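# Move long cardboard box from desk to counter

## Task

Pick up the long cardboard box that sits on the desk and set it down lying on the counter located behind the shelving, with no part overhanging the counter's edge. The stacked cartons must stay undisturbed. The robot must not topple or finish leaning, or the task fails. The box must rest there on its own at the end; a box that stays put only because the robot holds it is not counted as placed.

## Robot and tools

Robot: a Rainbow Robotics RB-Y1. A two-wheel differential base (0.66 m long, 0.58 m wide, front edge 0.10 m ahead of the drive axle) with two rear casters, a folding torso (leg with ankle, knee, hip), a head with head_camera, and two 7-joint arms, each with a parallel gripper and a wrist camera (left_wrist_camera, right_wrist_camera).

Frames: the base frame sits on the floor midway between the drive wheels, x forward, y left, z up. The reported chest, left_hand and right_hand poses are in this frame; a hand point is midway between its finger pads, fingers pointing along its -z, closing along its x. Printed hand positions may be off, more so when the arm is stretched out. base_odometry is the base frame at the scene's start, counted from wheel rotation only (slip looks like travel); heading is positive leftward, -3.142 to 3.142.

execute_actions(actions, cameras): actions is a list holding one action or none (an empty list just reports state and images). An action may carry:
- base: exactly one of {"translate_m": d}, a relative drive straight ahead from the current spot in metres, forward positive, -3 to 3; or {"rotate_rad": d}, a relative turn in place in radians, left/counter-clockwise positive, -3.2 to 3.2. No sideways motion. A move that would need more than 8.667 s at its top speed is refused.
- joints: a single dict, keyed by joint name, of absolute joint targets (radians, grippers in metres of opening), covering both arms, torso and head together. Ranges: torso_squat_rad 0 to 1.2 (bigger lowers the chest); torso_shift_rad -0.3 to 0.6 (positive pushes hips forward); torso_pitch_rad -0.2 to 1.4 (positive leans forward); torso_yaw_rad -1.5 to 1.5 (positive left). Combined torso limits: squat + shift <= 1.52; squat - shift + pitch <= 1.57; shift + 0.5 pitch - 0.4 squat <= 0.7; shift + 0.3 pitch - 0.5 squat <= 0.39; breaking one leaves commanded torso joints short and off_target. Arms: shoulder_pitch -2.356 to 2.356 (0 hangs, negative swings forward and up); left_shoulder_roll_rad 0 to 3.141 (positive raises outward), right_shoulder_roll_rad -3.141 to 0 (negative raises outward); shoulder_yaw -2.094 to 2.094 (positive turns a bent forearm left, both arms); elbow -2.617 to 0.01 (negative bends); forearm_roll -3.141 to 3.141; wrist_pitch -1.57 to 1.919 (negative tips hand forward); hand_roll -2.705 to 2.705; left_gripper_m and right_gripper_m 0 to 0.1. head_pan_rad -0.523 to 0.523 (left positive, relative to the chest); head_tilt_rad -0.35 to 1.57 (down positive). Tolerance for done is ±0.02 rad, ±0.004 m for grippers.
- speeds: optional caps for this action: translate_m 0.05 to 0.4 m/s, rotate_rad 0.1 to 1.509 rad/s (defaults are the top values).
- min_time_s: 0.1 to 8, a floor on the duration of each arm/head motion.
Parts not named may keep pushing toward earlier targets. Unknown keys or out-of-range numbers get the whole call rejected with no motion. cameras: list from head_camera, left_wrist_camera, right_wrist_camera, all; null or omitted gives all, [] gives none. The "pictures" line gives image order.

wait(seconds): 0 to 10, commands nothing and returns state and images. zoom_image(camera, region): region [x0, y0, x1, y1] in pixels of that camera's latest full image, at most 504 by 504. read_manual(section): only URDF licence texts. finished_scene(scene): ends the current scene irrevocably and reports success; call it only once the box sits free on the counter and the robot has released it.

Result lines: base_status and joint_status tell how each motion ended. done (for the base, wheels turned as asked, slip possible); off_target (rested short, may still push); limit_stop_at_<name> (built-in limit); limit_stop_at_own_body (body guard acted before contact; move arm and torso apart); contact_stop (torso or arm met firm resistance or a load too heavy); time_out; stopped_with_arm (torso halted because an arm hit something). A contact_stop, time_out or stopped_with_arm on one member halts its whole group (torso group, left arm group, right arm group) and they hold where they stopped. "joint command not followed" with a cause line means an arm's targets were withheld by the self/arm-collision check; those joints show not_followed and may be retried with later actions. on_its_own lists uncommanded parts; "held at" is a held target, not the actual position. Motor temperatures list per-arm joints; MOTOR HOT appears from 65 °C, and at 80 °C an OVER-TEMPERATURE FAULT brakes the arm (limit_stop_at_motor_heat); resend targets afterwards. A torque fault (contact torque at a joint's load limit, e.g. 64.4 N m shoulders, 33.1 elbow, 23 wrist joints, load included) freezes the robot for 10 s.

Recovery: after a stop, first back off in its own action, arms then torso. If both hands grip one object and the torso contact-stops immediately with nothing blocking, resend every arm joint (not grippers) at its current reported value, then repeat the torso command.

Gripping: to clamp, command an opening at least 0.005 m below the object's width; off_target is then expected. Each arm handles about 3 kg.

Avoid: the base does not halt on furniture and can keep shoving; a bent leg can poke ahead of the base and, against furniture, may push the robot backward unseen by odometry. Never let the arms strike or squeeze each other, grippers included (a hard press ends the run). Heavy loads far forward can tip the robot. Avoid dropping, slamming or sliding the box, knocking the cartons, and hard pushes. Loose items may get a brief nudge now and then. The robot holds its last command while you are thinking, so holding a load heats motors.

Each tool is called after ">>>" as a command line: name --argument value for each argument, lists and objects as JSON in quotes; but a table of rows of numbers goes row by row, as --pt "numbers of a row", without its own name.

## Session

>>> execute_actions --actions '[]'

Scene clock: 0.00 s.
Motor temperatures (°C, as the motors report them): left_arm=[39 35 32 38 39 45 35] | right_arm=[37 35 39 41 45 48 39]
base_odometry: x=+0.000 y=+0.000 heading=+0.000 (m, m, rad; odometry frame)
base_status: not commanded
joint_positions: torso_squat_rad=+0.350 torso_shift_rad=+0.000 torso_pitch_rad=+0.000 torso_yaw_rad=+0.000 left_shoulder_pitch_rad=-0.001 left_shoulder_roll_rad=+0.024 left_shoulder_yaw_rad=+0.015 left_elbow_rad=-0.203 left_forearm_roll_rad=-0.031 left_wrist_pitch_rad=+0.036 left_hand_roll_rad=+0.019 left_gripper_m=+0.100 right_shoulder_pitch_rad=-0.006 right_shoulder_roll_rad=-0.052 right_shoulder_yaw_rad=-0.004 right_elbow_rad=-0.130 right_forearm_roll_rad=-0.006 right_wrist_pitch_rad=-0.048 right_hand_roll_rad=-0.026 right_gripper_m=+0.100 head_pan_rad=-0.001 head_tilt_rad=+0.401
joint_status: not commanded
chest: x=-0.2281 y=+0.0002 z=+1.2475 quat_wxyz=(+1.000, +0.000, +0.000, +0.000) (m; base frame)
left_hand: x=-0.1369 y=+0.2397 z=+0.5675 quat_wxyz=(+0.996, +0.013, -0.084, +0.000) (m; base frame)
right_hand: x=-0.1500 y=-0.2593 z=+0.5682 quat_wxyz=(+0.995, -0.024, -0.092, -0.015) (m; base frame)
pictures: head_camera, left_wrist_camera, right_wrist_camera
Images, in order (width x height): head_camera 896x504, left_wrist_camera 644x364, right_wrist_camera 644x364.

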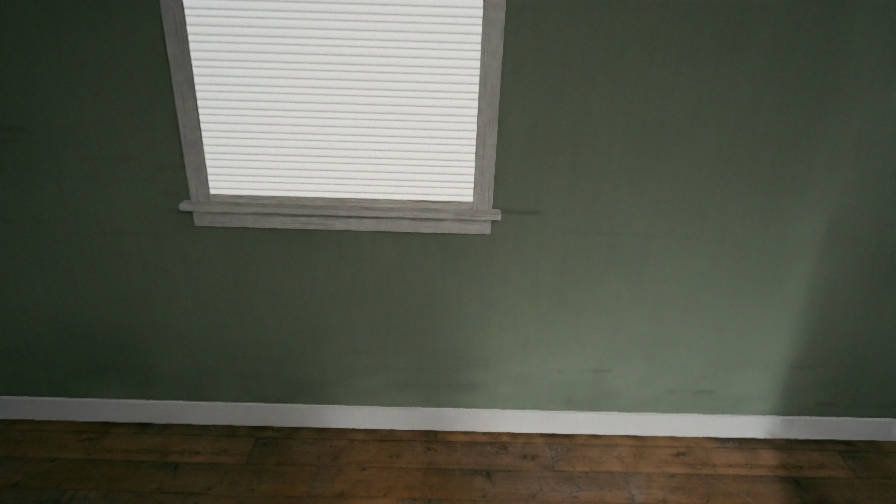

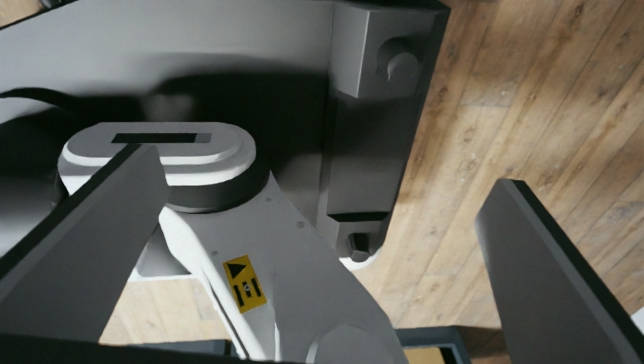

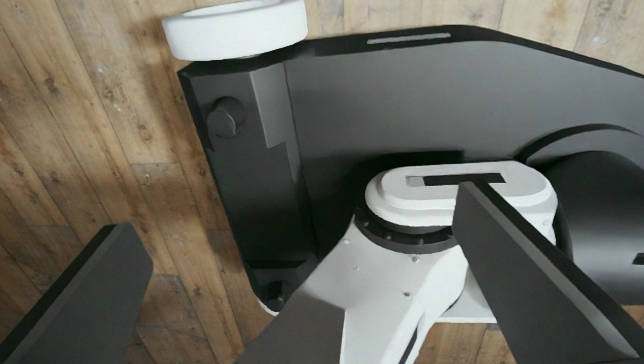

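>>> execute_actions --actions '[{"base":{"rotate_rad":1.5},"joints":{"head_tilt_rad":0.3,"head_pan_rad":0.3}}]' --cameras '["head_camera"]'

Scene clock: 3.90 s.
Motor temperatures (°C, as the motors report them): left_arm=[39 35 32 38 39 45 35] | right_arm=[37 35 39 41 45 48 39]
base_odometry: x=+0.000 y=+0.000 heading=+1.499 (m, m, rad; odometry frame)
base_status: done
joint_positions: torso_squat_rad=+0.350 torso_shift_rad=+0.000 torso_pitch_rad=+0.000 torso_yaw_rad=+0.000 left_shoulder_pitch_rad=-0.001 left_shoulder_roll_rad=+0.024 left_shoulder_yaw_rad=+0.015 left_elbow_rad=-0.203 left_forearm_roll_rad=-0.031 left_wrist_pitch_rad=+0.036 left_hand_roll_rad=+0.019 left_gripper_m=+0.100 right_shoulder_pitch_rad=-0.006 right_shoulder_roll_rad=-0.052 right_shoulder_yaw_rad=-0.004 right_elbow_rad=-0.130 right_forearm_roll_rad=-0.006 right_wrist_pitch_rad=-0.048 right_hand_roll_rad=-0.026 right_gripper_m=+0.100 head_pan_rad=+0.300 head_tilt_rad=+0.300
joint_status: all done
chest: x=-0.2282 y=+0.0001 z=+1.2475 quat_wxyz=(+1.000, +0.000, +0.000, +0.000) (m; base frame)
left_hand: x=-0.1369 y=+0.2397 z=+0.5675 quat_wxyz=(+0.996, +0.014, -0.084, +0.000) (m; base frame)
right_hand: x=-0.1500 y=-0.2593 z=+0.5681 quat_wxyz=(+0.995, -0.024, -0.092, -0.015) (m; base frame)
pictures: head_camera
Images, in order (width x height): head_camera 896x504.

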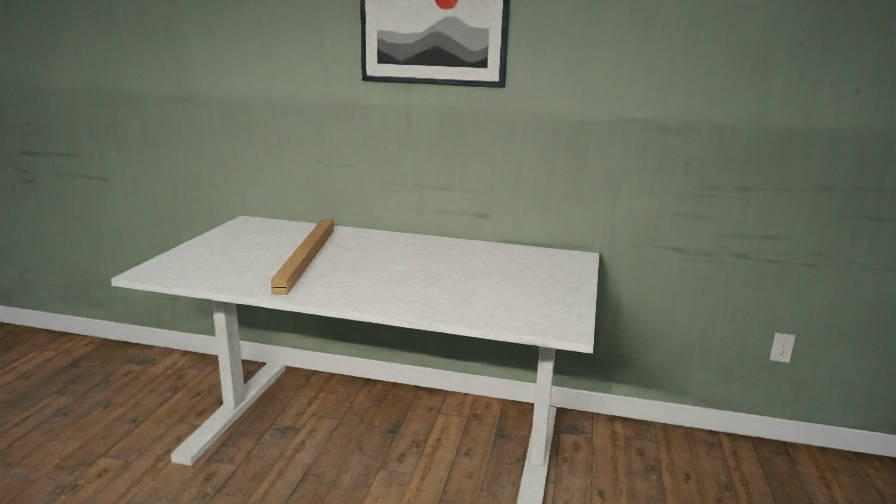

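>>> execute_actions --actions '[{"base":{"rotate_rad":0.95}}]' --cameras '[]'

>>> execute_actions --actions '[{"base":{"translate_m":1.5},"joints":{"right_shoulder_pitch_rad":-1.3,"right_shoulder_roll_rad":-0.45,"right_elbow_rad":-1.36,"right_forearm_roll_rad":-0.27,"right_wrist_pitch_rad":1.75,"right_hand_roll_rad":1.57,"left_shoulder_pitch_rad":0.3,"left_elbow_rad":-0.3}}]' --cameras '[]'

>>> execute_actions --actions '[{"base":{"rotate_rad":-0.6},"joints":{"head_tilt_rad":0.6,"head_pan_rad":0}}]' --cameras '["head_camera"]'

Scene clock: 7.30 s.
Motor temperatures (°C, as the motors report them): left_arm=[39 35 32 38 39 45 35] | right_arm=[37 35 39 41 45 48 39]
base_odometry: x=+0.000 y=+0.000 heading=+2.449 (m, m, rad; odometry frame)
base_status: done
joint_positions: torso_squat_rad=+0.350 torso_shift_rad=+0.000 torso_pitch_rad=+0.000 torso_yaw_rad=+0.000 left_shoulder_pitch_rad=-0.001 left_shoulder_roll_rad=+0.024 left_shoulder_yaw_rad=+0.015 left_elbow_rad=-0.203 left_forearm_roll_rad=-0.031 left_wrist_pitch_rad=+0.036 left_hand_roll_rad=+0.019 left_gripper_m=+0.100 right_shoulder_pitch_rad=-0.006 right_shoulder_roll_rad=-0.052 right_shoulder_yaw_rad=-0.004 right_elbow_rad=-0.130 right_forearm_roll_rad=-0.006 right_wrist_pitch_rad=-0.048 right_hand_roll_rad=-0.026 right_gripper_m=+0.100 head_pan_rad=+0.300 head_tilt_rad=+0.300
joint_status: not commanded
chest: x=-0.2282 y=+0.0001 z=+1.2475 quat_wxyz=(+1.000, +0.000, +0.000, +0.000) (m; base frame)
left_hand: x=-0.1369 y=+0.2397 z=+0.5675 quat_wxyz=(+0.996, +0.014, -0.084, +0.000) (m; base frame)
right_hand: x=-0.1500 y=-0.2593 z=+0.5681 quat_wxyz=(+0.995, -0.024, -0.092, -0.015) (m; base frame)
pictures: none
No camera images: the call's "cameras" was empty. Leave "cameras" out to get every camera's image.

Scene clock: 12.60 s.
Motor temperatures (°C, as the motors report them): left_arm=[39 35 32 38 39 45 35] | right_arm=[37 35 39 41 45 48 39]
base_odometry: x=-1.155 y=+0.957 heading=+2.449 (m, m, rad; odometry frame)
base_status: done
joint_positions: torso_squat_rad=+0.350 torso_shift_rad=+0.000 torso_pitch_rad=+0.000 torso_yaw_rad=+0.000 left_shoulder_pitch_rad=+0.300 left_shoulder_roll_rad=+0.024 left_shoulder_yaw_rad=+0.015 left_elbow_rad=-0.300 left_forearm_roll_rad=-0.031 left_wrist_pitch_rad=+0.036 left_hand_roll_rad=+0.019 left_gripper_m=+0.100 right_shoulder_pitch_rad=-1.300 right_shoulder_roll_rad=-0.450 right_shoulder_yaw_rad=-0.004 right_elbow_rad=-1.360 right_forearm_roll_rad=-0.270 right_wrist_pitch_rad=+1.750 right_hand_roll_rad=+1.570 right_gripper_m=+0.100 head_pan_rad=+0.300 head_tilt_rad=+0.300
joint_status: all done
chest: x=-0.2281 y=+0.0002 z=+1.2475 quat_wxyz=(+1.000, +0.000, +0.000, +0.000) (m; base frame)
left_hand: x=-0.3083 y=+0.2432 z=+0.5674 quat_wxyz=(+0.999, +0.021, +0.010, +0.048) (m; base frame)
right_hand: x=+0.3701 y=-0.2070 z=+1.3550 quat_wxyz=(+0.550, -0.357, -0.245, +0.714) (m; base frame)
pictures: none
No camera images: the call's "cameras" was empty. Leave "cameras" out to get every camera's image.

Scene clock: 15.13 s.
Motor temperatures (°C, as the motors report them): left_arm=[39 35 32 38 39 45 35] | right_arm=[37 35 39 41 45 48 39]
base_odometry: x=-1.155 y=+0.957 heading=+1.850 (m, m, rad; odometry frame)
base_status: done
joint_positions: torso_squat_rad=+0.350 torso_shift_rad=+0.000 torso_pitch_rad=+0.000 torso_yaw_rad=+0.000 left_shoulder_pitch_rad=+0.300 left_shoulder_roll_rad=+0.024 left_shoulder_yaw_rad=+0.015 left_elbow_rad=-0.300 left_forearm_roll_rad=-0.031 left_wrist_pitch_rad=+0.036 left_hand_roll_rad=+0.019 left_gripper_m=+0.100 right_shoulder_pitch_rad=-1.300 right_shoulder_roll_rad=-0.450 right_shoulder_yaw_rad=-0.004 right_elbow_rad=-1.360 right_forearm_roll_rad=-0.270 right_wrist_pitch_rad=+1.750 right_hand_roll_rad=+1.570 right_gripper_m=+0.100 head_pan_rad=+0.000 head_tilt_rad=+0.600
joint_status: all done
chest: x=-0.2281 y=+0.0002 z=+1.2475 quat_wxyz=(+1.000, +0.000, +0.000, +0.000) (m; base frame)
left_hand: x=-0.3083 y=+0.2432 z=+0.5674 quat_wxyz=(+0.999, +0.021, +0.010, +0.048) (m; base frame)
right_hand: x=+0.3701 y=-0.2070 z=+1.3550 quat_wxyz=(+0.550, -0.357, -0.245, +0.714) (m; base frame)
pictures: head_camera
Images, in order (width x height): head_camera 896x504.

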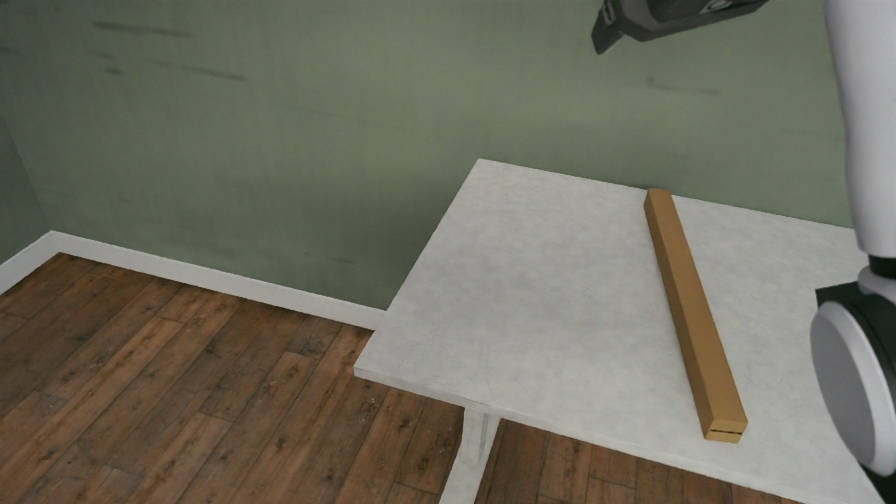

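>>> execute_actions --actions '[{"base":{"rotate_rad":-0.74}}]' --cameras '[]'

>>> execute_actions --actions '[{"base":{"translate_m":0.24}}]' --cameras '[]'

>>> execute_actions --actions '[{"base":{"rotate_rad":0.55},"joints":{"torso_shift_rad":0.3,"torso_pitch_rad":0.6,"head_tilt_rad":0.55}}]'

Scene clock: 18.07 s.
Motor temperatures (°C, as the motors report them): left_arm=[39 35 32 38 39 45 35] | right_arm=[37 35 39 41 45 48 39]
base_odometry: x=-1.155 y=+0.957 heading=+1.111 (m, m, rad; odometry frame)
base_status: done
joint_positions: torso_squat_rad=+0.350 torso_shift_rad=+0.000 torso_pitch_rad=+0.000 torso_yaw_rad=+0.000 left_shoulder_pitch_rad=+0.300 left_shoulder_roll_rad=+0.024 left_shoulder_yaw_rad=+0.015 left_elbow_rad=-0.300 left_forearm_roll_rad=-0.031 left_wrist_pitch_rad=+0.036 left_hand_roll_rad=+0.019 left_gripper_m=+0.100 right_shoulder_pitch_rad=-1.300 right_shoulder_roll_rad=-0.450 right_shoulder_yaw_rad=-0.004 right_elbow_rad=-1.360 right_forearm_roll_rad=-0.270 right_wrist_pitch_rad=+1.750 right_hand_roll_rad=+1.570 right_gripper_m=+0.100 head_pan_rad=+0.000 head_tilt_rad=+0.600
joint_status: not commanded
chest: x=-0.2281 y=+0.0002 z=+1.2475 quat_wxyz=(+1.000, +0.000, +0.000, +0.000) (m; base frame)
left_hand: x=-0.3083 y=+0.2432 z=+0.5674 quat_wxyz=(+0.999, +0.021, +0.010, +0.048) (m; base frame)
right_hand: x=+0.3701 y=-0.2070 z=+1.3550 quat_wxyz=(+0.550, -0.357, -0.245, +0.714) (m; base frame)
pictures: none
No camera images: the call's "cameras" was empty. Leave "cameras" out to get every camera's image.

Scene clock: 20.10 s.
Motor temperatures (°C, as the motors report them): left_arm=[39 35 32 38 39 45 35] | right_arm=[37 35 39 41 45 48 39]
base_odometry: x=-1.048 y=+1.172 heading=+1.110 (m, m, rad; odometry frame)
base_status: done
joint_positions: torso_squat_rad=+0.350 torso_shift_rad=+0.000 torso_pitch_rad=+0.000 torso_yaw_rad=+0.000 left_shoulder_pitch_rad=+0.300 left_shoulder_roll_rad=+0.024 left_shoulder_yaw_rad=+0.015 left_elbow_rad=-0.300 left_forearm_roll_rad=-0.031 left_wrist_pitch_rad=+0.036 left_hand_roll_rad=+0.019 left_gripper_m=+0.100 right_shoulder_pitch_rad=-1.300 right_shoulder_roll_rad=-0.450 right_shoulder_yaw_rad=-0.004 right_elbow_rad=-1.360 right_forearm_roll_rad=-0.270 right_wrist_pitch_rad=+1.750 right_hand_roll_rad=+1.570 right_gripper_m=+0.100 head_pan_rad=+0.000 head_tilt_rad=+0.600
joint_status: not commanded
chest: x=-0.2281 y=+0.0002 z=+1.2475 quat_wxyz=(+1.000, +0.000, +0.000, +0.000) (m; base frame)
left_hand: x=-0.3082 y=+0.2432 z=+0.5674 quat_wxyz=(+0.999, +0.021, +0.010, +0.048) (m; base frame)
right_hand: x=+0.3701 y=-0.2071 z=+1.3550 quat_wxyz=(+0.550, -0.357, -0.245, +0.714) (m; base frame)
pictures: none
No camera images: the call's "cameras" was empty. Leave "cameras" out to get every camera's image.

Scene clock: 23.17 s.
Motor temperatures (°C, as the motors report them): left_arm=[39 35 32 38 39 45 35] | right_arm=[37 35 39 41 45 48 39]
base_odometry: x=-1.048 y=+1.172 heading=+1.659 (m, m, rad; odometry frame)
base_status: done
joint_positions: torso_squat_rad=+0.350 torso_shift_rad=+0.300 torso_pitch_rad=+0.600 torso_yaw_rad=+0.000 left_shoulder_pitch_rad=+0.300 left_shoulder_roll_rad=+0.024 left_shoulder_yaw_rad=+0.015 left_elbow_rad=-0.300 left_forearm_roll_rad=-0.031 left_wrist_pitch_rad=+0.036 left_hand_roll_rad=+0.019 left_gripper_m=+0.100 right_shoulder_pitch_rad=-1.300 right_shoulder_roll_rad=-0.450 right_shoulder_yaw_rad=-0.004 right_elbow_rad=-1.360 right_forearm_roll_rad=-0.270 right_wrist_pitch_rad=+1.750 right_hand_roll_rad=+1.570 right_gripper_m=+0.100 head_pan_rad=+0.000 head_tilt_rad=+0.550
joint_status: all done
chest: x=+0.1410 y=+0.0001 z=+1.1641 quat_wxyz=(+0.955, +0.000, +0.296, +0.000) (m; base frame)
left_hand: x=-0.3089 y=+0.2432 z=+0.6478 quat_wxyz=(+0.951, +0.034, +0.305, +0.040) (m; base frame)
right_hand: x=+0.6955 y=-0.2072 z=+0.9152 quat_wxyz=(+0.598, -0.130, -0.071, +0.788) (m; base frame)
pictures: head_camera, left_wrist_camera, right_wrist_camera
Images, in order (width x height): head_camera 896x504, left_wrist_camera 644x364, right_wrist_camera 644x364.

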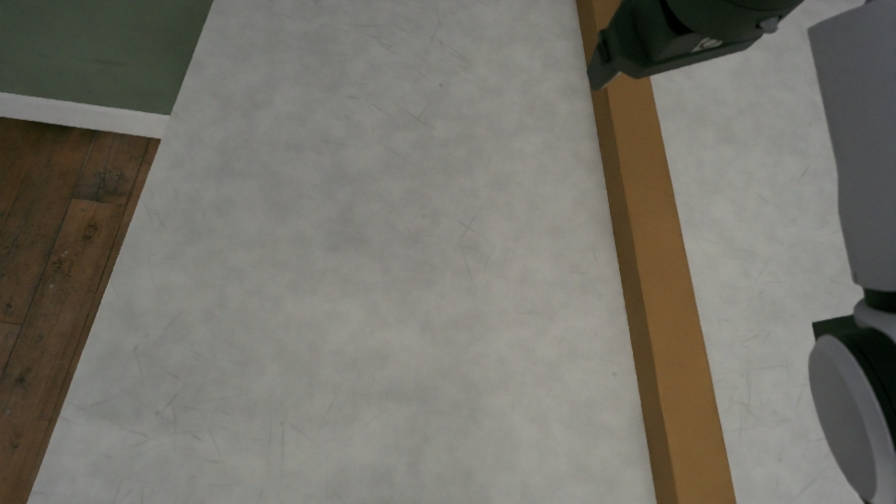

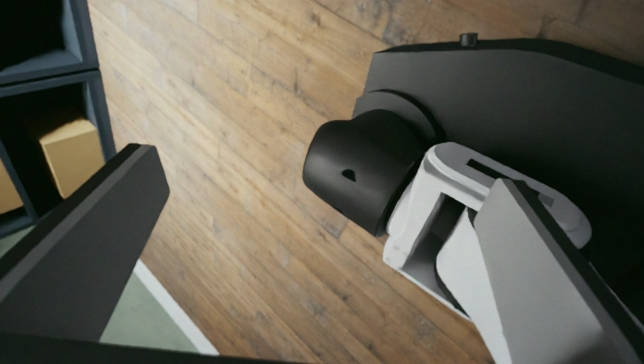

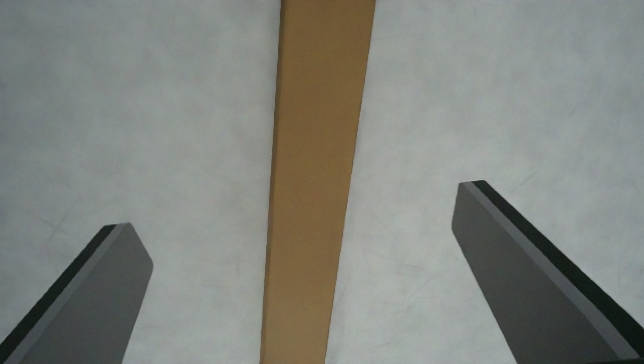

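>>> execute_actions --actions '[]'

Scene clock: 23.53 s.
Motor temperatures (°C, as the motors report them): left_arm=[39 35 32 38 39 45 35] | right_arm=[37 35 39 41 45 48 39]
base_odometry: x=-1.048 y=+1.172 heading=+1.659 (m, m, rad; odometry frame)
base_status: done
joint_positions: torso_squat_rad=+0.350 torso_shift_rad=+0.300 torso_pitch_rad=+0.600 torso_yaw_rad=+0.000 left_shoulder_pitch_rad=+0.300 left_shoulder_roll_rad=+0.024 left_shoulder_yaw_rad=+0.015 left_elbow_rad=-0.300 left_forearm_roll_rad=-0.031 left_wrist_pitch_rad=+0.036 left_hand_roll_rad=+0.019 left_gripper_m=+0.100 right_shoulder_pitch_rad=-1.300 right_shoulder_roll_rad=-0.450 right_shoulder_yaw_rad=-0.004 right_elbow_rad=-1.360 right_forearm_roll_rad=-0.270 right_wrist_pitch_rad=+1.750 right_hand_roll_rad=+1.570 right_gripper_m=+0.100 head_pan_rad=+0.000 head_tilt_rad=+0.550
joint_status: all done
chest: x=+0.1410 y=+0.0001 z=+1.1641 quat_wxyz=(+0.955, +0.000, +0.296, +0.000) (m; base frame)
left_hand: x=-0.3089 y=+0.2432 z=+0.6478 quat_wxyz=(+0.951, +0.034, +0.305, +0.040) (m; base frame)
right_hand: x=+0.6955 y=-0.2072 z=+0.9152 quat_wxyz=(+0.598, -0.130, -0.071, +0.788) (m; base frame)
pictures: head_camera, left_wrist_camera, right_wrist_camera
Images, in order (width x height): head_camera 896x504, left_wrist_camera 644x364, right_wrist_camera 644x364.

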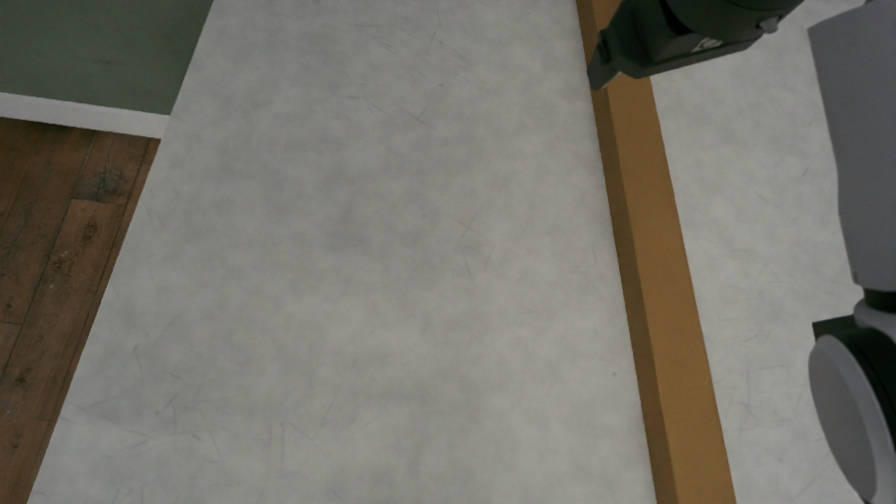

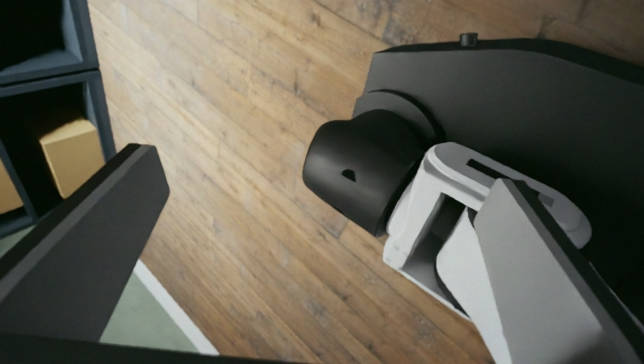

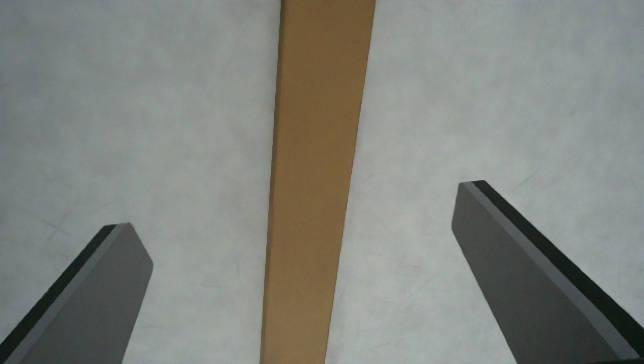

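>>> execute_actions --actions '[{"joints":{"head_tilt_rad":0.15,"head_pan_rad":-0.2}}]' --cameras '["head_camera"]'

>>> execute_actions --actions '[{"joints":{"head_tilt_rad":0.95,"head_pan_rad":-0.2}}]' --cameras '["head_camera"]'

Scene clock: 24.53 s.
Motor temperatures (°C, as the motors report them): left_arm=[39 35 32 38 39 45 35] | right_arm=[37 35 39 41 45 48 39]
base_odometry: x=-1.048 y=+1.172 heading=+1.659 (m, m, rad; odometry frame)
base_status: not commanded
joint_positions: torso_squat_rad=+0.350 torso_shift_rad=+0.300 torso_pitch_rad=+0.600 torso_yaw_rad=+0.000 left_shoulder_pitch_rad=+0.300 left_shoulder_roll_rad=+0.024 left_shoulder_yaw_rad=+0.015 left_elbow_rad=-0.300 left_forearm_roll_rad=-0.031 left_wrist_pitch_rad=+0.036 left_hand_roll_rad=+0.019 left_gripper_m=+0.100 right_shoulder_pitch_rad=-1.300 right_shoulder_roll_rad=-0.450 right_shoulder_yaw_rad=-0.004 right_elbow_rad=-1.360 right_forearm_roll_rad=-0.270 right_wrist_pitch_rad=+1.750 right_hand_roll_rad=+1.570 right_gripper_m=+0.100 head_pan_rad=-0.200 head_tilt_rad=+0.150
joint_status: all done
chest: x=+0.1410 y=+0.0001 z=+1.1641 quat_wxyz=(+0.955, +0.000, +0.296, +0.000) (m; base frame)
left_hand: x=-0.3089 y=+0.2432 z=+0.6478 quat_wxyz=(+0.951, +0.034, +0.305, +0.040) (m; base frame)
right_hand: x=+0.6955 y=-0.2072 z=+0.9152 quat_wxyz=(+0.598, -0.130, -0.071, +0.788) (m; base frame)
pictures: head_camera
Images, in order (width x height): head_camera 896x504.

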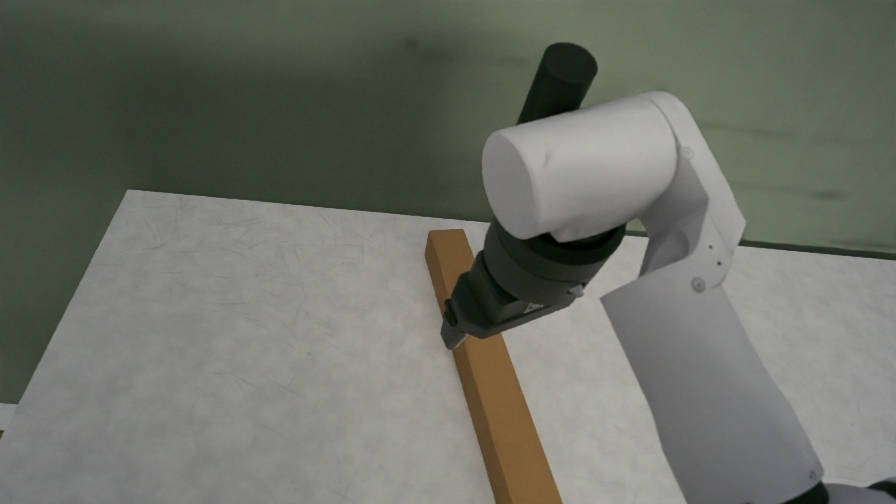

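Scene clock: 25.73 s.
Motor temperatures (°C, as the motors report them): left_arm=[39 35 32 38 39 45 35] | right_arm=[37 35 39 41 45 48 39]
base_odometry: x=-1.048 y=+1.172 heading=+1.659 (m, m, rad; odometry frame)
base_status: not commanded
joint_positions: torso_squat_rad=+0.350 torso_shift_rad=+0.300 torso_pitch_rad=+0.600 torso_yaw_rad=+0.000 left_shoulder_pitch_rad=+0.300 left_shoulder_roll_rad=+0.024 left_shoulder_yaw_rad=+0.015 left_elbow_rad=-0.300 left_forearm_roll_rad=-0.031 left_wrist_pitch_rad=+0.036 left_hand_roll_rad=+0.019 left_gripper_m=+0.100 right_shoulder_pitch_rad=-1.300 right_shoulder_roll_rad=-0.450 right_shoulder_yaw_rad=-0.004 right_elbow_rad=-1.360 right_forearm_roll_rad=-0.270 right_wrist_pitch_rad=+1.750 right_hand_roll_rad=+1.570 right_gripper_m=+0.100 head_pan_rad=-0.200 head_tilt_rad=+0.950
joint_status: all done
chest: x=+0.1410 y=+0.0001 z=+1.1641 quat_wxyz=(+0.955, +0.000, +0.296, +0.000) (m; base frame)
left_hand: x=-0.3089 y=+0.2432 z=+0.6478 quat_wxyz=(+0.951, +0.034, +0.305, +0.040) (m; base frame)
right_hand: x=+0.6955 y=-0.2072 z=+0.9152 quat_wxyz=(+0.598, -0.130, -0.071, +0.788) (m; base frame)
pictures: head_camera
Images, in order (width x height): head_camera 896x504.

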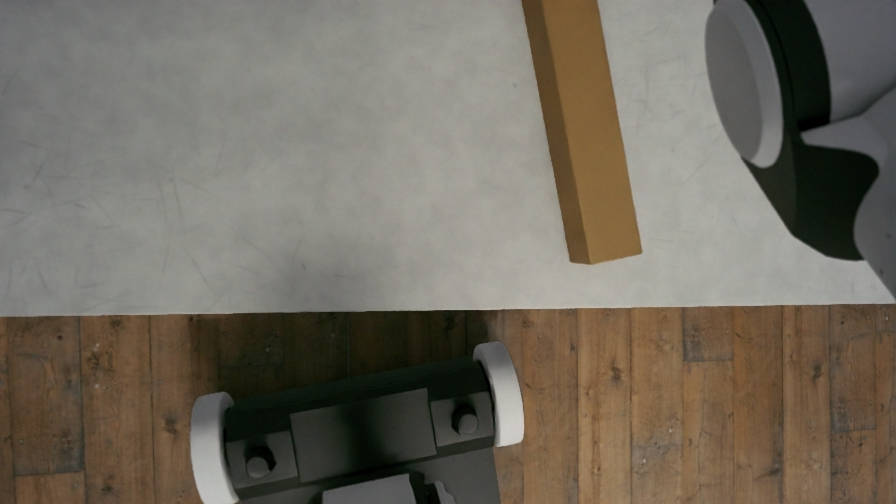

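>>> execute_actions --actions '[{"joints":{"head_tilt_rad":0.5,"right_shoulder_pitch_rad":-1.1,"right_wrist_pitch_rad":1.57,"right_shoulder_roll_rad":-0.47,"torso_squat_rad":0.45}}]'

Scene clock: 26.97 s.
Motor temperatures (°C, as the motors report them): left_arm=[39 35 32 38 39 45 35] | right_arm=[37 35 39 41 45 48 39]
base_odometry: x=-1.048 y=+1.172 heading=+1.659 (m, m, rad; odometry frame)
base_status: not commanded
joint_positions: torso_squat_rad=+0.450 torso_shift_rad=+0.300 torso_pitch_rad=+0.600 torso_yaw_rad=+0.000 left_shoulder_pitch_rad=+0.300 left_shoulder_roll_rad=+0.024 left_shoulder_yaw_rad=+0.015 left_elbow_rad=-0.300 left_forearm_roll_rad=-0.031 left_wrist_pitch_rad=+0.036 left_hand_roll_rad=+0.019 left_gripper_m=+0.100 right_shoulder_pitch_rad=-1.100 right_shoulder_roll_rad=-0.470 right_shoulder_yaw_rad=-0.004 right_elbow_rad=-1.360 right_forearm_roll_rad=-0.270 right_wrist_pitch_rad=+1.570 right_hand_roll_rad=+1.570 right_gripper_m=+0.100 head_pan_rad=-0.200 head_tilt_rad=+0.500
joint_status: all done
chest: x=+0.1329 y=+0.0001 z=+1.1381 quat_wxyz=(+0.955, +0.000, +0.295, +0.000) (m; base frame)
left_hand: x=-0.3170 y=+0.2433 z=+0.6218 quat_wxyz=(+0.951, +0.034, +0.305, +0.040) (m; base frame)
right_hand: x=+0.6609 y=-0.2491 z=+0.8102 quat_wxyz=(+0.614, -0.132, -0.061, +0.775) (m; base frame)
pictures: head_camera, left_wrist_camera, right_wrist_camera
Images, in order (width x height): head_camera 896x504, left_wrist_camera 644x364, right_wrist_camera 644x364.

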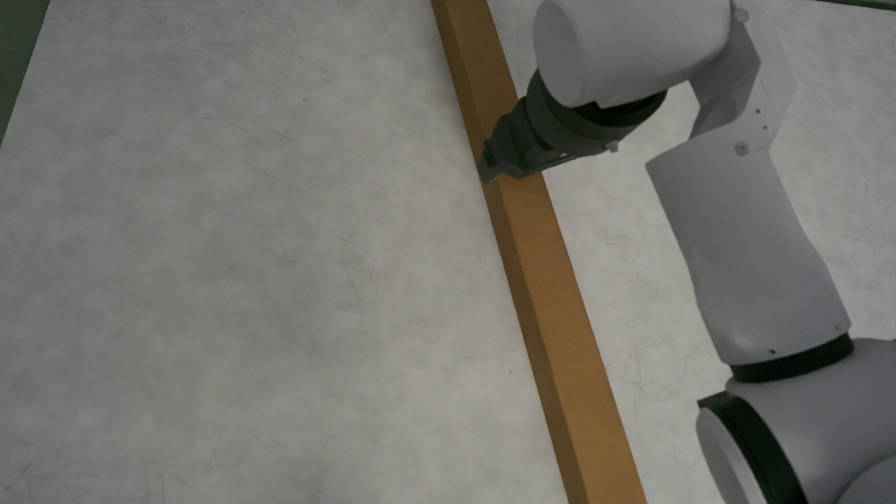

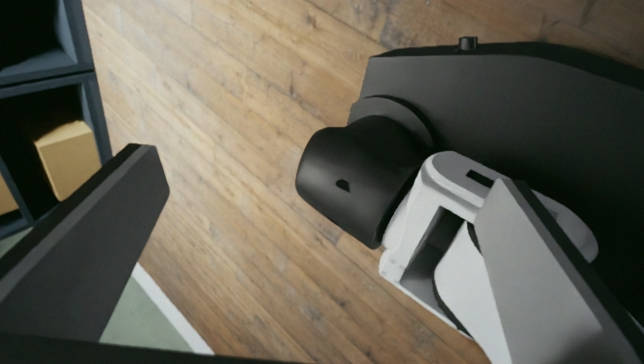

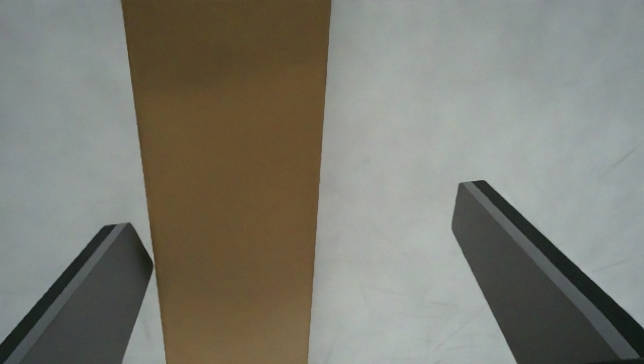

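>>> execute_actions --actions '[{"joints":{"right_shoulder_roll_rad":-0.41}}]' --cameras '["right_wrist_camera"]'

Scene clock: 27.93 s.
Motor temperatures (°C, as the motors report them): left_arm=[39 35 32 38 39 45 35] | right_arm=[37 35 39 41 45 48 39]
base_odometry: x=-1.048 y=+1.172 heading=+1.659 (m, m, rad; odometry frame)
base_status: not commanded
joint_positions: torso_squat_rad=+0.450 torso_shift_rad=+0.300 torso_pitch_rad=+0.600 torso_yaw_rad=+0.000 left_shoulder_pitch_rad=+0.300 left_shoulder_roll_rad=+0.024 left_shoulder_yaw_rad=+0.015 left_elbow_rad=-0.300 left_forearm_roll_rad=-0.031 left_wrist_pitch_rad=+0.036 left_hand_roll_rad=+0.019 left_gripper_m=+0.100 right_shoulder_pitch_rad=-1.100 right_shoulder_roll_rad=-0.410 right_shoulder_yaw_rad=-0.004 right_elbow_rad=-1.360 right_forearm_roll_rad=-0.270 right_wrist_pitch_rad=+1.570 right_hand_roll_rad=+1.570 right_gripper_m=+0.100 head_pan_rad=-0.200 head_tilt_rad=+0.500
joint_status: all done
chest: x=+0.1329 y=+0.0001 z=+1.1381 quat_wxyz=(+0.955, +0.000, +0.295, +0.000) (m; base frame)
left_hand: x=-0.3171 y=+0.2433 z=+0.6219 quat_wxyz=(+0.951, +0.034, +0.305, +0.040) (m; base frame)
right_hand: x=+0.6541 y=-0.2165 z=+0.8008 quat_wxyz=(+0.608, -0.109, -0.077, +0.783) (m; base frame)
pictures: right_wrist_camera
Images, in order (width x height): right_wrist_camera 644x364.

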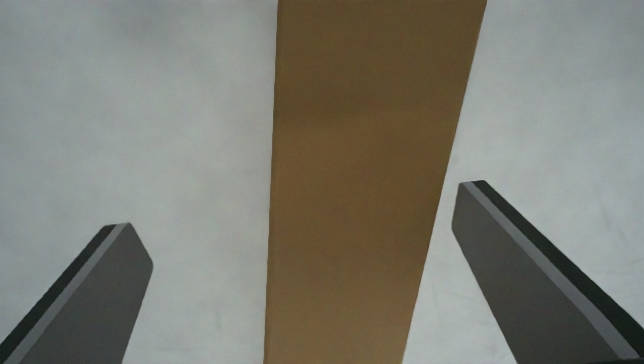

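Slightly over; -0.43.

>>> execute_actions --actions '[{"joints":{"right_shoulder_roll_rad":-0.432,"torso_squat_rad":0.57}}]' --cameras '["right_wrist_camera","head_camera"]'

Scene clock: 29.17 s.
Motor temperatures (°C, as the motors report them): left_arm=[39 35 32 38 39 45 35] | right_arm=[37 35 39 41 45 48 39]
base_odometry: x=-1.048 y=+1.172 heading=+1.659 (m, m, rad; odometry frame)
base_status: not commanded
joint_positions: torso_squat_rad=+0.570 torso_shift_rad=+0.299 torso_pitch_rad=+0.599 torso_yaw_rad=+0.000 left_shoulder_pitch_rad=+0.300 left_shoulder_roll_rad=+0.024 left_shoulder_yaw_rad=+0.015 left_elbow_rad=-0.300 left_forearm_roll_rad=-0.031 left_wrist_pitch_rad=+0.036 left_hand_roll_rad=+0.019 left_gripper_m=+0.100 right_shoulder_pitch_rad=-1.102 right_shoulder_roll_rad=-0.432 right_shoulder_yaw_rad=-0.005 right_elbow_rad=-1.362 right_forearm_roll_rad=-0.270 right_wrist_pitch_rad=+1.570 right_hand_roll_rad=+1.570 right_gripper_m=+0.100 head_pan_rad=-0.200 head_tilt_rad=+0.500
joint_status: all done
chest: x=+0.1202 y=+0.0001 z=+1.0992 quat_wxyz=(+0.956, +0.000, +0.295, +0.000) (m; base frame)
left_hand: x=-0.3291 y=+0.2432 z=+0.5824 quat_wxyz=(+0.951, +0.034, +0.304, +0.040) (m; base frame)
right_hand: x=+0.6456 y=-0.2281 z=+0.7674 quat_wxyz=(+0.610, -0.120, -0.073, +0.780) (m; base frame)
pictures: head_camera, right_wrist_camera
Images, in order (width x height): head_camera 896x504, right_wrist_camera 644x364.

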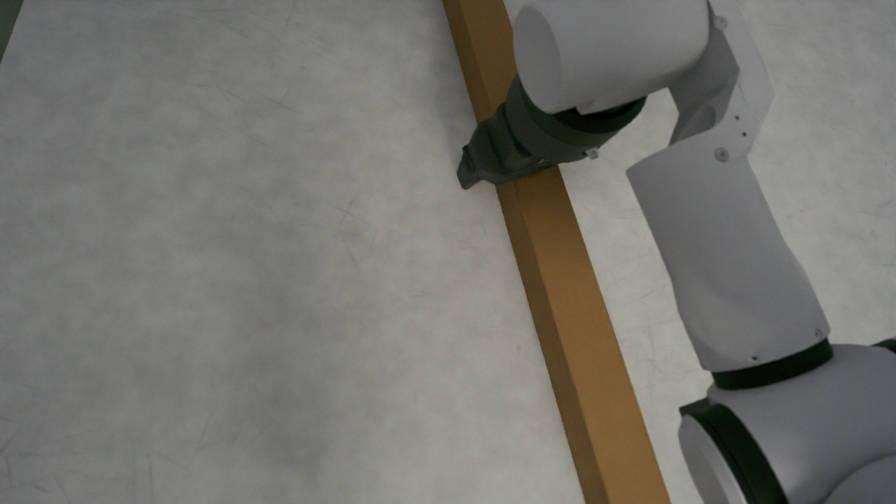

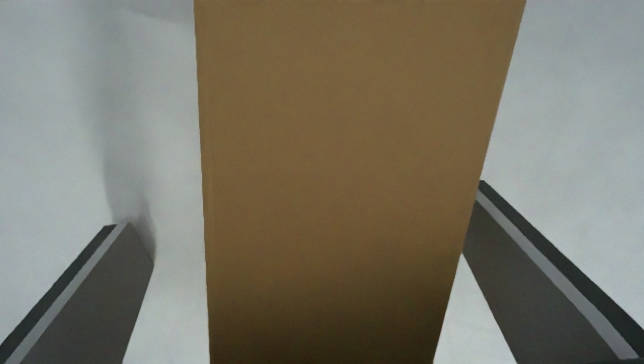

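Good, straddling. Close.

>>> execute_actions --actions '[{"joints":{"right_gripper_m":0.03}}]' --cameras '[]'

>>> execute_actions --actions '[{"joints":{"torso_squat_rad":0.2,"head_tilt_rad":0.3,"head_pan_rad":0}}]' --cameras '["right_wrist_camera","head_camera"]'

Scene clock: 30.50 s.
Motor temperatures (°C, as the motors report them): left_arm=[39 35 32 38 39 45 35] | right_arm=[37 35 39 41 45 48 39]
base_odometry: x=-1.048 y=+1.172 heading=+1.659 (m, m, rad; odometry frame)
base_status: not commanded
joint_positions: torso_squat_rad=+0.570 torso_shift_rad=+0.300 torso_pitch_rad=+0.599 torso_yaw_rad=+0.000 left_shoulder_pitch_rad=+0.300 left_shoulder_roll_rad=+0.024 left_shoulder_yaw_rad=+0.015 left_elbow_rad=-0.300 left_forearm_roll_rad=-0.031 left_wrist_pitch_rad=+0.036 left_hand_roll_rad=+0.019 left_gripper_m=+0.100 right_shoulder_pitch_rad=-1.101 right_shoulder_roll_rad=-0.432 right_shoulder_yaw_rad=-0.005 right_elbow_rad=-1.361 right_forearm_roll_rad=-0.270 right_wrist_pitch_rad=+1.570 right_hand_roll_rad=+1.570 right_gripper_m=+0.056 head_pan_rad=-0.200 head_tilt_rad=+0.500
joint_status: right_gripper_m off_target (ended at +0.056, target +0.030)
chest: x=+0.1205 y=+0.0002 z=+1.0990 quat_wxyz=(+0.955, +0.000, +0.295, +0.000) (m; base frame)
left_hand: x=-0.3291 y=+0.2432 z=+0.5825 quat_wxyz=(+0.951, +0.034, +0.304, +0.040) (m; base frame)
right_hand: x=+0.6452 y=-0.2283 z=+0.7663 quat_wxyz=(+0.610, -0.119, -0.072, +0.780) (m; base frame)
pictures: none
No camera images: the call's "cameras" was empty. Leave "cameras" out to get every camera's image.

Scene clock: 32.57 s.
Motor temperatures (°C, as the motors report them): left_arm=[39 35 32 38 39 45 35] | right_arm=[37 35 39 41 45 48 39]
base_odometry: x=-1.048 y=+1.172 heading=+1.659 (m, m, rad; odometry frame)
base_status: not commanded
joint_positions: torso_squat_rad=+0.200 torso_shift_rad=+0.300 torso_pitch_rad=+0.600 torso_yaw_rad=+0.000 left_shoulder_pitch_rad=+0.300 left_shoulder_roll_rad=+0.024 left_shoulder_yaw_rad=+0.015 left_elbow_rad=-0.300 left_forearm_roll_rad=-0.031 left_wrist_pitch_rad=+0.036 left_hand_roll_rad=+0.019 left_gripper_m=+0.100 right_shoulder_pitch_rad=-1.100 right_shoulder_roll_rad=-0.432 right_shoulder_yaw_rad=-0.004 right_elbow_rad=-1.360 right_forearm_roll_rad=-0.270 right_wrist_pitch_rad=+1.570 right_hand_roll_rad=+1.570 right_gripper_m=+0.056 head_pan_rad=+0.000 head_tilt_rad=+0.300
joint_status: all done
chest: x=+0.1495 y=+0.0002 z=+1.1913 quat_wxyz=(+0.955, +0.000, +0.296, +0.000) (m; base frame)
left_hand: x=-0.3006 y=+0.2433 z=+0.6751 quat_wxyz=(+0.951, +0.034, +0.305, +0.040) (m; base frame)
right_hand: x=+0.6734 y=-0.2286 z=+0.8575 quat_wxyz=(+0.610, -0.118, -0.071, +0.780) (m; base frame)
pictures: head_camera, right_wrist_camera
Images, in order (width x height): head_camera 896x504, right_wrist_camera 644x364.

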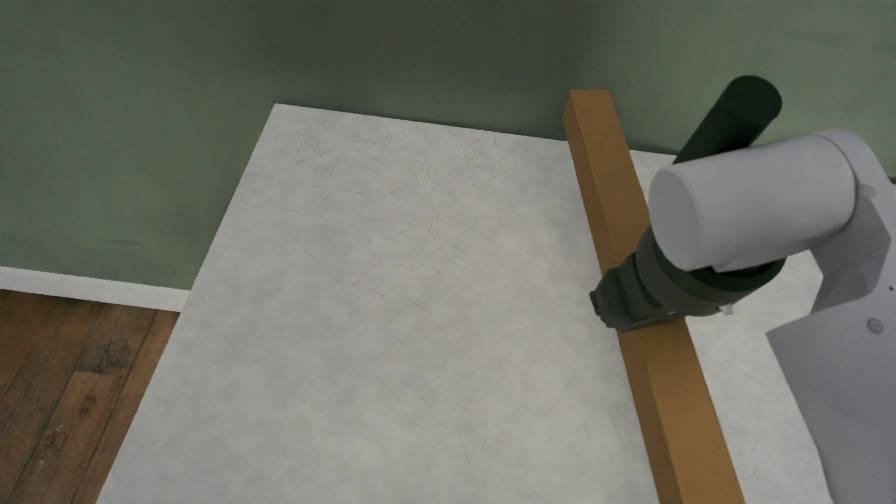

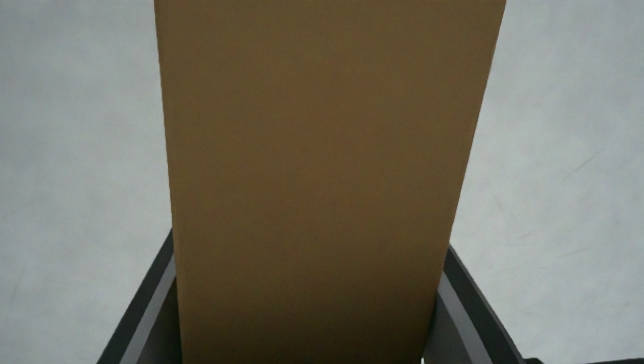

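>>> execute_actions --actions '[{"base":{"translate_m":-0.45},"joints":{"torso_shift_rad":0,"torso_pitch_rad":0.25,"right_wrist_pitch_rad":1.85,"head_tilt_rad":0.3,"left_shoulder_pitch_rad":0,"left_elbow_rad":-0.3},"min_time_s":2}]' --cameras '["head_camera"]'

>>> execute_actions --actions '[{"base":{"rotate_rad":1.5},"speeds":{"rotate_rad":0.6}}]' --cameras '["head_camera"]'

Scene clock: 35.57 s.
Motor temperatures (°C, as the motors report them): left_arm=[39 35 32 38 39 45 35] | right_arm=[37 35 39 41 45 48 39]
base_odometry: x=-1.008 y=+0.724 heading=+1.660 (m, m, rad; odometry frame)
base_status: done
joint_positions: torso_squat_rad=+0.200 torso_shift_rad=+0.000 torso_pitch_rad=+0.250 torso_yaw_rad=+0.000 left_shoulder_pitch_rad=+0.000 left_shoulder_roll_rad=+0.024 left_shoulder_yaw_rad=+0.015 left_elbow_rad=-0.300 left_forearm_roll_rad=-0.031 left_wrist_pitch_rad=+0.036 left_hand_roll_rad=+0.019 left_gripper_m=+0.100 right_shoulder_pitch_rad=-1.100 right_shoulder_roll_rad=-0.432 right_shoulder_yaw_rad=-0.004 right_elbow_rad=-1.360 right_forearm_roll_rad=-0.270 right_wrist_pitch_rad=+1.850 right_hand_roll_rad=+1.570 right_gripper_m=+0.056 head_pan_rad=+0.000 head_tilt_rad=+0.300
joint_status: all done
chest: x=-0.1515 y=+0.0002 z=+1.2664 quat_wxyz=(+0.992, +0.000, +0.125, +0.000) (m; base frame)
left_hand: x=-0.1851 y=+0.2403 z=+0.5813 quat_wxyz=(+1.000, +0.014, -0.007, -0.002) (m; base frame)
right_hand: x=+0.3994 y=-0.2439 z=+1.1040 quat_wxyz=(+0.618, -0.167, -0.070, +0.765) (m; base frame)
pictures: head_camera
Images, in order (width x height): head_camera 896x504.

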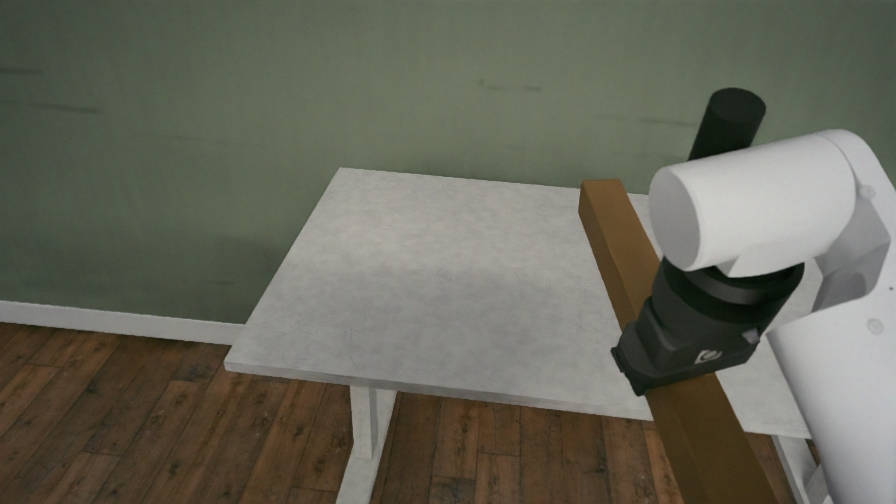

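Scene clock: 39.60 s.
Motor temperatures (°C, as the motors report them): left_arm=[39 35 32 38 39 45 35] | right_arm=[37 35 39 41 45 48 39]
base_odometry: x=-1.008 y=+0.724 heading=-3.124 (m, m, rad; odometry frame)
base_status: done
joint_positions: torso_squat_rad=+0.200 torso_shift_rad=+0.000 torso_pitch_rad=+0.250 torso_yaw_rad=+0.000 left_shoulder_pitch_rad=+0.000 left_shoulder_roll_rad=+0.024 left_shoulder_yaw_rad=+0.015 left_elbow_rad=-0.300 left_forearm_roll_rad=-0.031 left_wrist_pitch_rad=+0.036 left_hand_roll_rad=+0.019 left_gripper_m=+0.100 right_shoulder_pitch_rad=-1.100 right_shoulder_roll_rad=-0.432 right_shoulder_yaw_rad=-0.004 right_elbow_rad=-1.360 right_forearm_roll_rad=-0.270 right_wrist_pitch_rad=+1.850 right_hand_roll_rad=+1.570 right_gripper_m=+0.056 head_pan_rad=+0.000 head_tilt_rad=+0.300
joint_status: not commanded
chest: x=-0.1515 y=+0.0002 z=+1.2664 quat_wxyz=(+0.992, +0.000, +0.125, +0.000) (m; base frame)
left_hand: x=-0.1850 y=+0.2403 z=+0.5813 quat_wxyz=(+1.000, +0.014, -0.007, -0.002) (m; base frame)
right_hand: x=+0.3994 y=-0.2439 z=+1.1040 quat_wxyz=(+0.618, -0.167, -0.070, +0.765) (m; base frame)
pictures: head_camera
Images, in order (width x height): head_camera 896x504.

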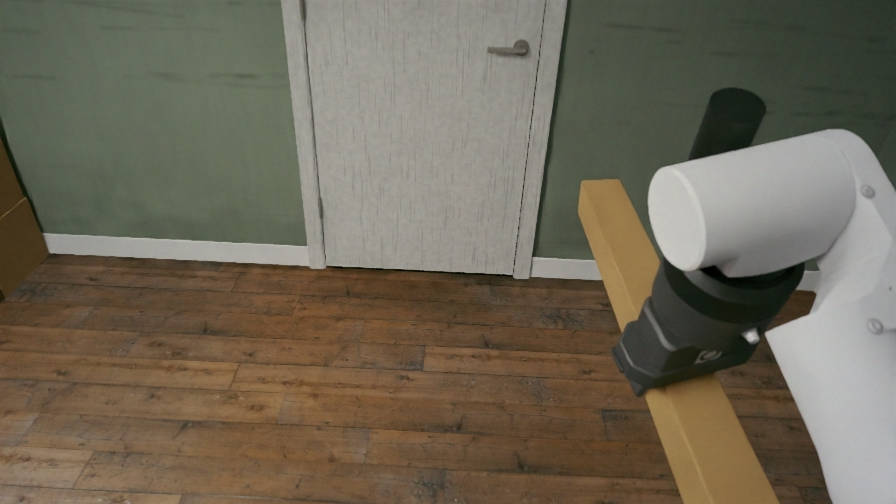

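>>> execute_actions --actions '[{"base":{"rotate_rad":0.9},"speeds":{"rotate_rad":0.6},"joints":{"head_tilt_rad":0.1}}]' --cameras '["head_camera"]'

>>> execute_actions --actions '[{"base":{"rotate_rad":0.9},"speeds":{"rotate_rad":0.6}}]' --cameras '["head_camera"]'

Scene clock: 42.70 s.
Motor temperatures (°C, as the motors report them): left_arm=[39 35 32 38 39 45 35] | right_arm=[37 35 39 41 45 48 39]
base_odometry: x=-1.008 y=+0.724 heading=-2.225 (m, m, rad; odometry frame)
base_status: done
joint_positions: torso_squat_rad=+0.200 torso_shift_rad=+0.000 torso_pitch_rad=+0.250 torso_yaw_rad=+0.000 left_shoulder_pitch_rad=+0.000 left_shoulder_roll_rad=+0.024 left_shoulder_yaw_rad=+0.015 left_elbow_rad=-0.300 left_forearm_roll_rad=-0.031 left_wrist_pitch_rad=+0.036 left_hand_roll_rad=+0.019 left_gripper_m=+0.100 right_shoulder_pitch_rad=-1.100 right_shoulder_roll_rad=-0.432 right_shoulder_yaw_rad=-0.004 right_elbow_rad=-1.360 right_forearm_roll_rad=-0.270 right_wrist_pitch_rad=+1.850 right_hand_roll_rad=+1.570 right_gripper_m=+0.056 head_pan_rad=+0.000 head_tilt_rad=+0.100
joint_status: all done
chest: x=-0.1515 y=+0.0002 z=+1.2664 quat_wxyz=(+0.992, +0.000, +0.125, +0.000) (m; base frame)
left_hand: x=-0.1850 y=+0.2403 z=+0.5813 quat_wxyz=(+1.000, +0.014, -0.007, -0.002) (m; base frame)
right_hand: x=+0.3994 y=-0.2439 z=+1.1040 quat_wxyz=(+0.618, -0.167, -0.070, +0.765) (m; base frame)
pictures: head_camera
Images, in order (width x height): head_camera 896x504.

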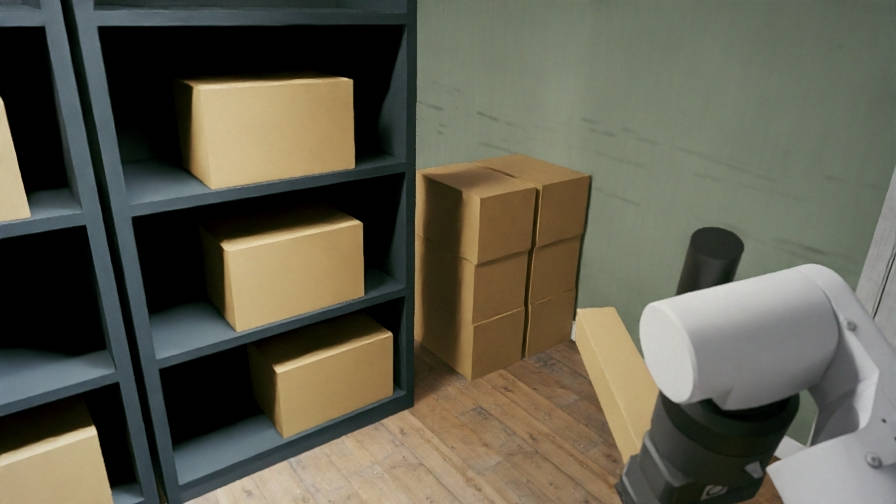

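Scene clock: 45.73 s.
Motor temperatures (°C, as the motors report them): left_arm=[39 35 32 38 39 45 35] | right_arm=[37 35 39 41 45 48 39]
base_odometry: x=-1.008 y=+0.724 heading=-1.325 (m, m, rad; odometry frame)
base_status: done
joint_positions: torso_squat_rad=+0.200 torso_shift_rad=+0.000 torso_pitch_rad=+0.250 torso_yaw_rad=+0.000 left_shoulder_pitch_rad=+0.000 left_shoulder_roll_rad=+0.024 left_shoulder_yaw_rad=+0.015 left_elbow_rad=-0.300 left_forearm_roll_rad=-0.031 left_wrist_pitch_rad=+0.036 left_hand_roll_rad=+0.019 left_gripper_m=+0.100 right_shoulder_pitch_rad=-1.100 right_shoulder_roll_rad=-0.432 right_shoulder_yaw_rad=-0.004 right_elbow_rad=-1.360 right_forearm_roll_rad=-0.270 right_wrist_pitch_rad=+1.850 right_hand_roll_rad=+1.570 right_gripper_m=+0.056 head_pan_rad=+0.000 head_tilt_rad=+0.100
joint_status: not commanded
chest: x=-0.1515 y=+0.0001 z=+1.2664 quat_wxyz=(+0.992, +0.000, +0.125, +0.000) (m; base frame)
left_hand: x=-0.1850 y=+0.2403 z=+0.5813 quat_wxyz=(+1.000, +0.014, -0.007, -0.002) (m; base frame)
right_hand: x=+0.3994 y=-0.2439 z=+1.1040 quat_wxyz=(+0.618, -0.167, -0.070, +0.765) (m; base frame)
pictures: head_camera
Images, in order (width x height): head_camera 896x504.

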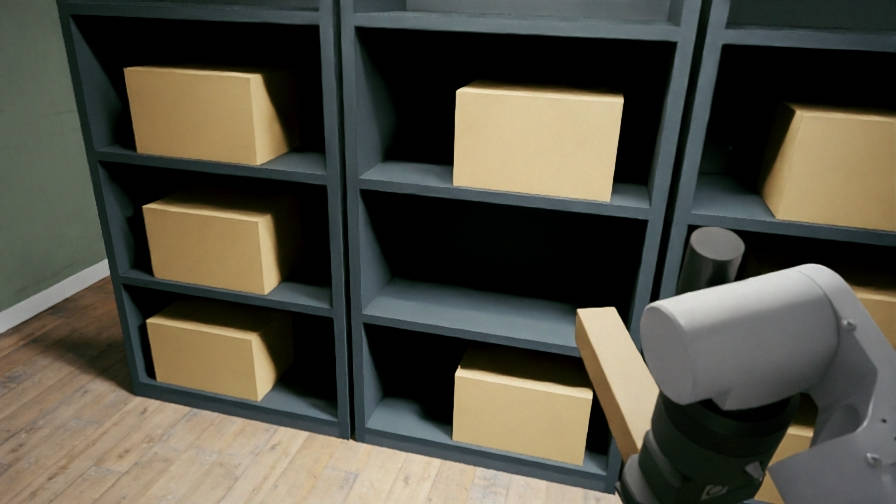

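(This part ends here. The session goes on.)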